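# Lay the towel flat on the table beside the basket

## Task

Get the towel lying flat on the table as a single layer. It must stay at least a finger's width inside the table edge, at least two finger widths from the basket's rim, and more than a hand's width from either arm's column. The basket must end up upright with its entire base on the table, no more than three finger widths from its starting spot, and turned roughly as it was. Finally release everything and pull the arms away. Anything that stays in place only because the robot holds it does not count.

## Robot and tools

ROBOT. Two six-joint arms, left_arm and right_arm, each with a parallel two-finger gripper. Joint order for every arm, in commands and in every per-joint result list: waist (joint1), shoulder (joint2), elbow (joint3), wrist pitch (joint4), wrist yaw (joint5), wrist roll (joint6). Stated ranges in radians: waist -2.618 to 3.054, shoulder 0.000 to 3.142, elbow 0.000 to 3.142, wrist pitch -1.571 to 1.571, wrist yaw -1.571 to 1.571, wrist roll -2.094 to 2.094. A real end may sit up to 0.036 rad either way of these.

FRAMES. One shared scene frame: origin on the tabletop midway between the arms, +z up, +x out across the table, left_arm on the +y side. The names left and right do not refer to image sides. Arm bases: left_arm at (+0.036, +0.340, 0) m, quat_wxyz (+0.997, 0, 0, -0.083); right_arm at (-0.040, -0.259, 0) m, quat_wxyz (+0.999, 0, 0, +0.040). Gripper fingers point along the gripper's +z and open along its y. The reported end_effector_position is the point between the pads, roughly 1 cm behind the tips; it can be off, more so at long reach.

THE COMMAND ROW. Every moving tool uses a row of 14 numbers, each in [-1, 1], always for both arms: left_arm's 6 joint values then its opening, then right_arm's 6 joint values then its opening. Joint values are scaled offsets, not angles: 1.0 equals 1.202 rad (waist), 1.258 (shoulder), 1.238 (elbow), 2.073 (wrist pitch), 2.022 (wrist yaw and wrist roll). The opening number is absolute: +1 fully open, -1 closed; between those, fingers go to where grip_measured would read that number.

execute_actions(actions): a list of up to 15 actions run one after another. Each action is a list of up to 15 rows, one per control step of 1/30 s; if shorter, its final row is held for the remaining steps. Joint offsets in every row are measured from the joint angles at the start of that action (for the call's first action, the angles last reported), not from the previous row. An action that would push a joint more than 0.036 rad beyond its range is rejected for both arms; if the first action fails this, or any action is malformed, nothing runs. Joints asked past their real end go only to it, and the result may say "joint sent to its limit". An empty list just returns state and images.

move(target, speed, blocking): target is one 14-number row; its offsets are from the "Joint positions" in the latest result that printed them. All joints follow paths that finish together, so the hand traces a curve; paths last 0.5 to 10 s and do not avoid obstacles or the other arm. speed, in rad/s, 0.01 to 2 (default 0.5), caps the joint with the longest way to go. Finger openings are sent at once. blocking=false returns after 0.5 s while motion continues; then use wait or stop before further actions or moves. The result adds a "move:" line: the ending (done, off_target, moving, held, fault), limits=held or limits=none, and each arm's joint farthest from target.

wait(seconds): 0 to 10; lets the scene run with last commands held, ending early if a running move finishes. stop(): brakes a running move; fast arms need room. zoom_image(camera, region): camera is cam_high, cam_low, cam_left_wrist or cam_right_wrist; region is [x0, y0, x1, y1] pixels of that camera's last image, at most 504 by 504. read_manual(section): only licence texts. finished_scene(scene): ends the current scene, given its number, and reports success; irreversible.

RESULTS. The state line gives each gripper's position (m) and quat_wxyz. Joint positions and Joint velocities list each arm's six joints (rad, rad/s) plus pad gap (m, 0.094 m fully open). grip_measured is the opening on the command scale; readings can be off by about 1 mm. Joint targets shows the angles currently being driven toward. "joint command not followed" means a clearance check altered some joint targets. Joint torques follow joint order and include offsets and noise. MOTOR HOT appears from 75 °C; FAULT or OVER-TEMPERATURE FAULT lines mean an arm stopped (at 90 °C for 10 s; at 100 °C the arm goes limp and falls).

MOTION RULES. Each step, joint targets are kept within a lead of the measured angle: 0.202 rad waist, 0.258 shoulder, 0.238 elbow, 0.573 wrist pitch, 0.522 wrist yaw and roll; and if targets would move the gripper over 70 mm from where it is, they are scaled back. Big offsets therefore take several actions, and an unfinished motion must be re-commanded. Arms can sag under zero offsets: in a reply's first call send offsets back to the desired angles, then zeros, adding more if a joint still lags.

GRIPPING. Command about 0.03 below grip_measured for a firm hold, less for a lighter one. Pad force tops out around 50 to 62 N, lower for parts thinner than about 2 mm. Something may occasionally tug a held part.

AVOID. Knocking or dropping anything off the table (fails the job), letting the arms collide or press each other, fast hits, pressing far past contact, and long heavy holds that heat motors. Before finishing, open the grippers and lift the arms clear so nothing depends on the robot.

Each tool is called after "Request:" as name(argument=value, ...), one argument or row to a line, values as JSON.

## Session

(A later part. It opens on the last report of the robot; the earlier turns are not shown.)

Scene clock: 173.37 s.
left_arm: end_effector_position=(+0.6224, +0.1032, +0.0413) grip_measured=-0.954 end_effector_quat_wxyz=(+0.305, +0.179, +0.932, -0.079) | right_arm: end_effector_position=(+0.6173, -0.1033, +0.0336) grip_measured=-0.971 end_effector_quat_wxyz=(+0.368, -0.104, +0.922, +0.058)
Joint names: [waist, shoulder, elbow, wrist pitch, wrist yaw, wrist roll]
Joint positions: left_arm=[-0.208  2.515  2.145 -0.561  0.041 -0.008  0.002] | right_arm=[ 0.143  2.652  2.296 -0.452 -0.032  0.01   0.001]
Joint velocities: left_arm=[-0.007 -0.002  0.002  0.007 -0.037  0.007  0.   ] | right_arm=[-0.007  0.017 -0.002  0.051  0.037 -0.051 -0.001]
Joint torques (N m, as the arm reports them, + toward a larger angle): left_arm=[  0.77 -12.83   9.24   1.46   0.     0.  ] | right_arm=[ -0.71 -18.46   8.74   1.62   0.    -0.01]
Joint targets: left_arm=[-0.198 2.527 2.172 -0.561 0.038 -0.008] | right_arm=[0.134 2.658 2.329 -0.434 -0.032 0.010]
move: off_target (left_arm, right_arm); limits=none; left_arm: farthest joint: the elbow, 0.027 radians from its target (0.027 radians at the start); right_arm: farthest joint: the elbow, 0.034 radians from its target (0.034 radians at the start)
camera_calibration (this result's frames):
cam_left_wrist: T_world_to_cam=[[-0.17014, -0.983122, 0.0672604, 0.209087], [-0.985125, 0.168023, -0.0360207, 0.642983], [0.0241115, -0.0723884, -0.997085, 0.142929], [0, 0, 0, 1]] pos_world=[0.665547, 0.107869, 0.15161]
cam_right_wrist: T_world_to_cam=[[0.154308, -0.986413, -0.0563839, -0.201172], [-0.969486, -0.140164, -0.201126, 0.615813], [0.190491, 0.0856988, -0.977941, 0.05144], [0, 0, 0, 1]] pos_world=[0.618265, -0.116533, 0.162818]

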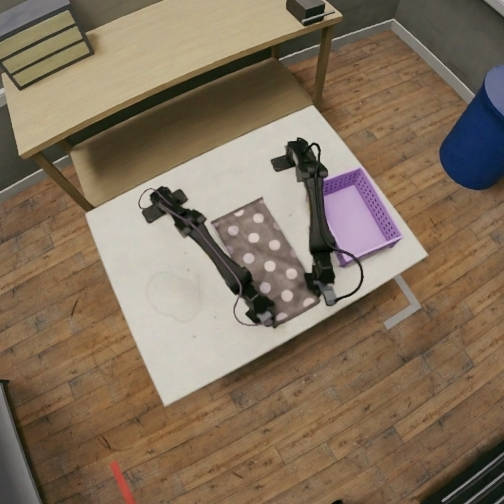

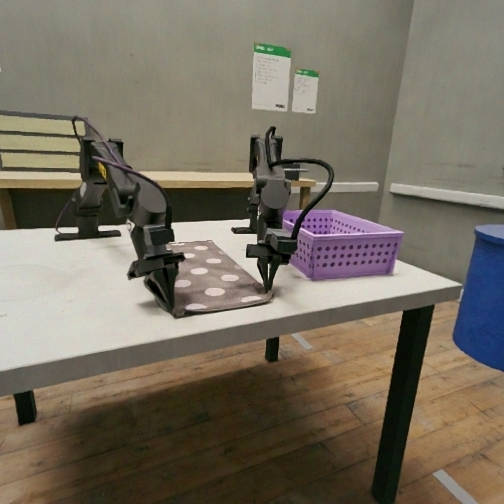

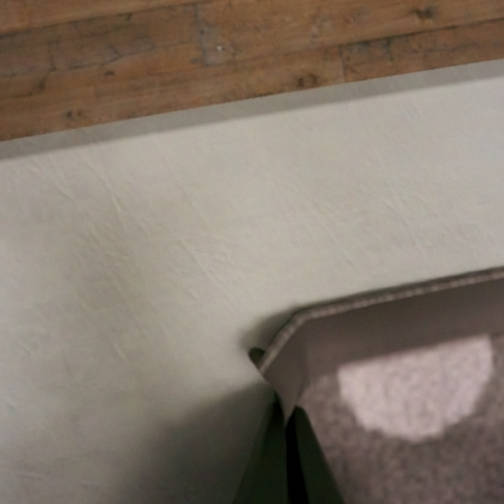

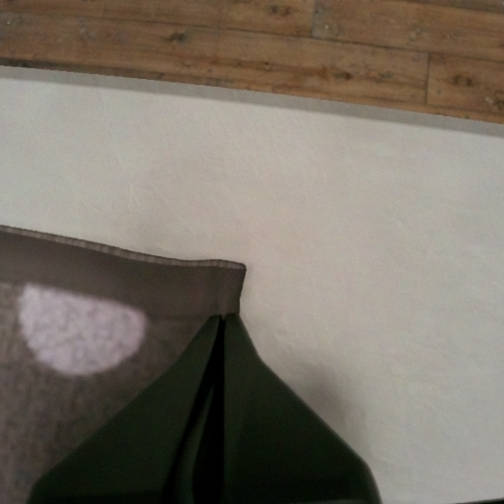

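Request:
move(
  target=[0,0.008,0.022,0,0,0,-0.2,0,0.004,0.027,0.008,0,0,-0.2],
  speed=0.1,
)

Request:
move(
  target=[0.02,-0.12,0.022,0,0,0,-0.2,-0.02,-0.12,0.027,0,0,0,-0.2],
  speed=0.15,
)

Scene clock: 177.20 s.
left_arm: end_effector_position=(+0.6224, +0.1032, +0.0413) grip_measured=-0.203 end_effector_quat_wxyz=(+0.305, +0.179, +0.932, -0.079) | right_arm: end_effector_position=(+0.6173, -0.1033, +0.0336) grip_measured=-0.202 end_effector_quat_wxyz=(+0.368, -0.104, +0.922, +0.058)
Joint names: [waist, shoulder, elbow, wrist pitch, wrist yaw, wrist roll]
Joint positions: left_arm=[-0.208  2.515  2.145 -0.561  0.041 -0.008  0.037] | right_arm=[ 0.143  2.652  2.296 -0.452 -0.032  0.01   0.038]
Joint velocities: left_arm=[-0.007 -0.017 -0.007  0.066 -0.022  0.051 -0.001] | right_arm=[-0.007  0.002 -0.002 -0.051 -0.022 -0.007 -0.001]
Joint torques (N m, as the arm reports them, + toward a larger angle): left_arm=[  0.09 -12.84   9.18   1.48  -0.01   0.03] | right_arm=[  0.08 -18.44   8.68   1.57   0.    -0.01]
Joint targets: left_arm=[-0.208 2.525 2.172 -0.561 0.041 -0.008] | right_arm=[0.143 2.657 2.329 -0.436 -0.032 0.010]
move: off_target (left_arm, right_arm); limits=none; left_arm: farthest joint: the elbow, 0.027 radians from its target (0.027 radians at the start); right_arm: farthest joint: the elbow, 0.034 radians from its target (0.034 radians at the start)
camera_calibration (this result's frames):
cam_left_wrist: T_world_to_cam=[[-0.17014, -0.983122, 0.0672604, 0.209087], [-0.985125, 0.168023, -0.0360207, 0.642983], [0.0241115, -0.0723884, -0.997085, 0.142929], [0, 0, 0, 1]] pos_world=[0.665547, 0.107869, 0.15161]
cam_right_wrist: T_world_to_cam=[[0.154308, -0.986413, -0.0563839, -0.201172], [-0.969486, -0.140164, -0.201126, 0.615813], [0.190491, 0.0856988, -0.977941, 0.05144], [0, 0, 0, 1]] pos_world=[0.618265, -0.116533, 0.162818]

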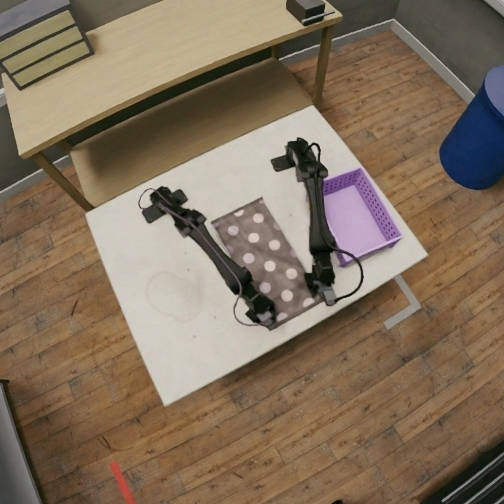

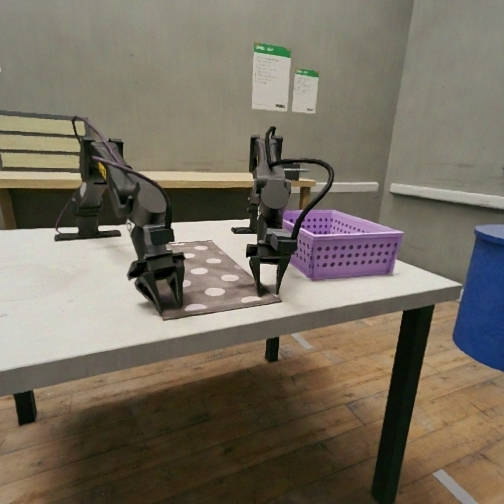

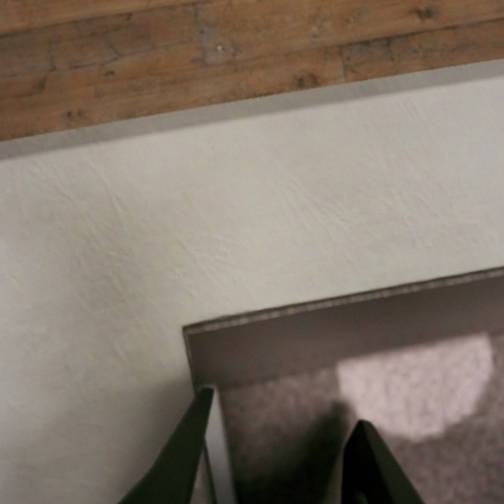

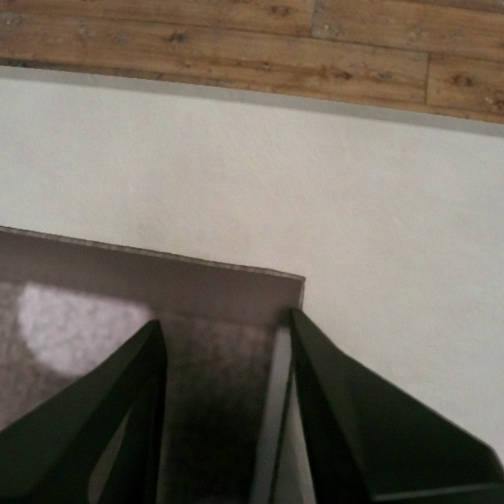

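Scene clock: 178.63 s.
left_arm: end_effector_position=(+0.6305, +0.1107, +0.1228) grip_measured=-0.203 end_effector_quat_wxyz=(+0.366, +0.169, +0.911, -0.087) | right_arm: end_effector_position=(+0.6251, -0.1128, +0.1145) grip_measured=-0.202 end_effector_quat_wxyz=(+0.424, -0.095, +0.899, +0.061)
Joint names: [waist, shoulder, elbow, wrist pitch, wrist yaw, wrist roll]
Joint positions: left_arm=[-0.192  2.383  2.145 -0.561  0.041 -0.008  0.037] | right_arm=[ 0.127  2.53   2.296 -0.452 -0.032  0.01   0.038]
Joint velocities: left_arm=[ 0.002  0.002 -0.007  0.037  0.037 -0.022 -0.   ] | right_arm=[-0.017 -0.007  0.007  0.022 -0.051 -0.037 -0.001]
Joint torques (N m, as the arm reports them, + toward a larger angle): left_arm=[  0.75 -14.44   9.35   1.65   0.04   0.01] | right_arm=[ -0.6  -20.87   8.72   1.54   0.     0.  ]
Joint targets: left_arm=[-0.184 2.364 2.172 -0.561 0.041 -0.008] | right_arm=[0.120 2.502 2.329 -0.452 -0.032 0.010]
move: off_target (left_arm, right_arm); limits=none; left_arm: farthest joint: the elbow, 0.027 radians from its target (0.027 radians at the start); right_arm: farthest joint: the elbow, 0.034 radians from its target (0.034 radians at the start)
camera_calibration (this result's frames):
cam_left_wrist: T_world_to_cam=[[-0.164667, -0.981951, 0.0930423, 0.205638], [-0.97522, 0.147953, -0.164486, 0.664403], [0.147752, -0.117822, -0.981981, 0.149668], [0, 0, 0, 1]] pos_world=[0.659687, 0.121261, 0.237123]
cam_right_wrist: T_world_to_cam=[[0.145741, -0.987239, -0.0641749, -0.200948], [-0.940285, -0.118056, -0.319261, 0.636084], [0.307611, 0.106872, -0.945491, 0.0553349], [0, 0, 0, 1]] pos_world=[0.610364, -0.129204, 0.2425]

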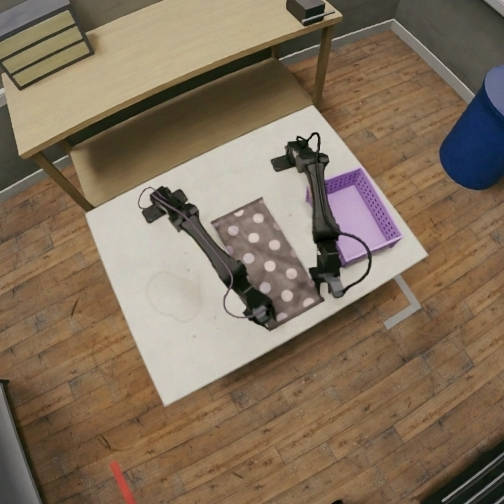

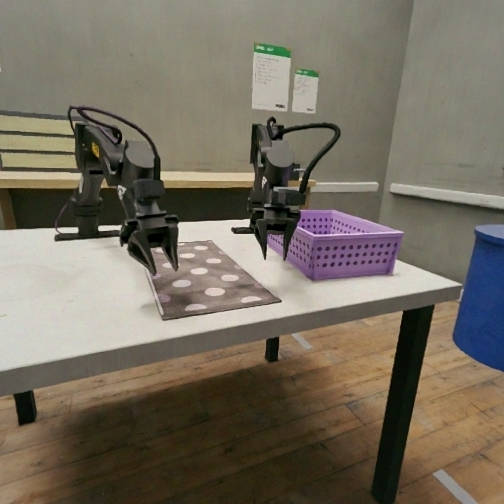

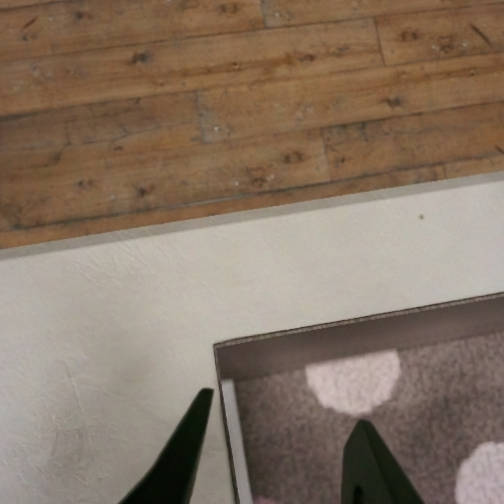

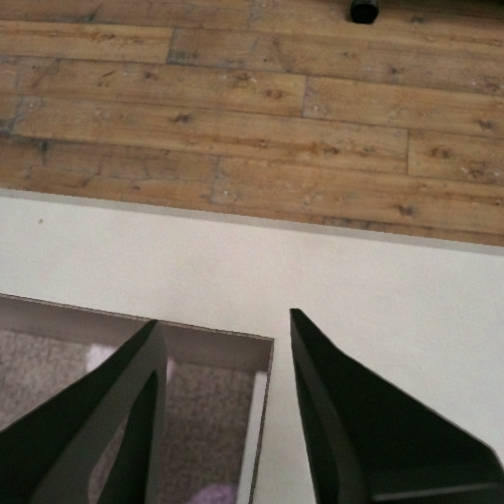

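Request:
move(
  target=[0.28,-0.94,-0.76,0,0,0,-0.2,-0.45,-1.0,-0.85,0,0,0,-0.2],
  speed=0.6,
)

Request:
zoom_image(
  camera="cam_high",
  region=[120, 120, 420, 380],
)

Scene clock: 185.27 s.
left_arm: end_effector_position=(+0.4207, +0.3219, +0.2947) grip_measured=-0.203 end_effector_quat_wxyz=(+0.484, +0.020, +0.875, -0.027) | right_arm: end_effector_position=(+0.3545, -0.3861, +0.3090) grip_measured=-0.202 end_effector_quat_wxyz=(+0.513, +0.136, +0.845, -0.068)
Joint names: [waist, shoulder, elbow, wrist pitch, wrist yaw, wrist roll]
Joint positions: left_arm=[ 0.136  1.221  1.221 -0.56   0.041 -0.008  0.037] | right_arm=[-0.408  1.292  1.26  -0.451 -0.032  0.01   0.038]
Joint velocities: left_arm=[-0.002  0.007 -0.027 -0.007 -0.022 -0.095 -0.002] | right_arm=[-0.002  0.002  0.012 -0.022 -0.066 -0.007 -0.   ]
Joint torques (N m, as the arm reports them, + toward a larger angle): left_arm=[ 0.68 -4.84  6.47  1.84  0.01  0.  ] | right_arm=[-0.63 -7.7   5.54  1.7  -0.02 -0.01]
Joint targets: left_arm=[0.144 1.200 1.204 -0.561 0.041 -0.008] | right_arm=[-0.414 1.271 1.243 -0.452 -0.032 0.010]
move: off_target (left_arm); limits=none; left_arm: farthest joint: the shoulder, 0.021 radians from its target (1.182 radians at the start); right_arm: farthest joint: the shoulder, 0.020 radians from its target (1.258 radians at the start)
camera_calibration (this result's frames):
cam_left_wrist: T_world_to_cam=[[0.133083, -0.98182, 0.135348, 0.224755], [-0.904462, -0.176151, -0.388483, 0.597418], [0.405262, -0.0707163, -0.911461, 0.23012], [0, 0, 0, 1]] pos_world=[0.417172, 0.342178, 0.411412]
cam_right_wrist: T_world_to_cam=[[-0.36478, -0.92808, -0.0748612, -0.211801], [-0.789943, 0.351039, -0.502754, 0.596045], [0.492875, -0.124258, -0.861182, 0.170759], [0, 0, 0, 1]] pos_world=[0.309419, -0.384585, 0.430863]

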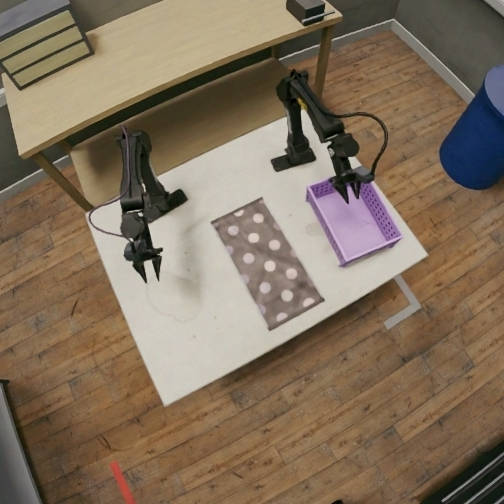

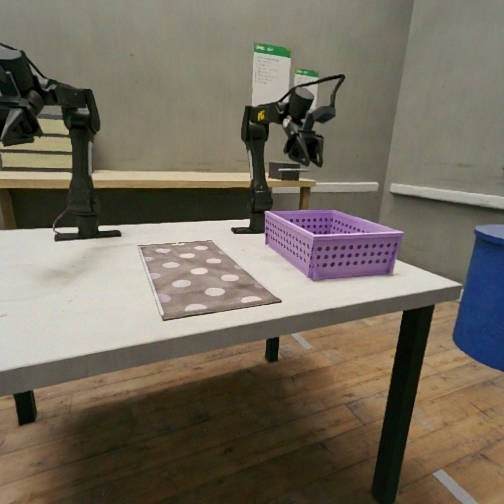

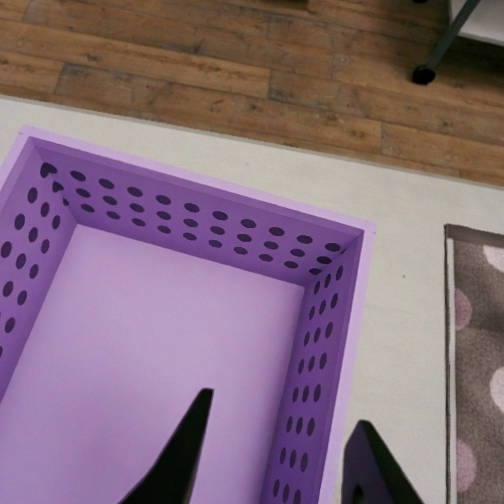

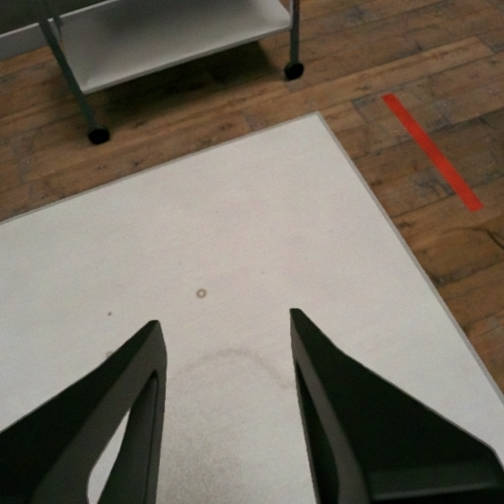

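Region (120, 120, 420, 380) of cam_high's 504x504 image, scaled by 1.680, with more detail than that image has; it fills the top 437 rows of this view, and the rest is white.

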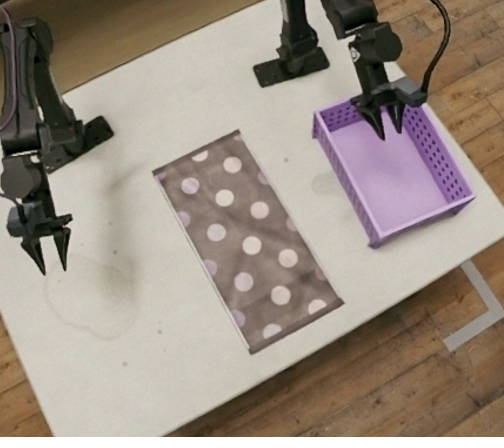

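Request:
finished_scene(
  scene=2,
)

The scene is finished: the task was done.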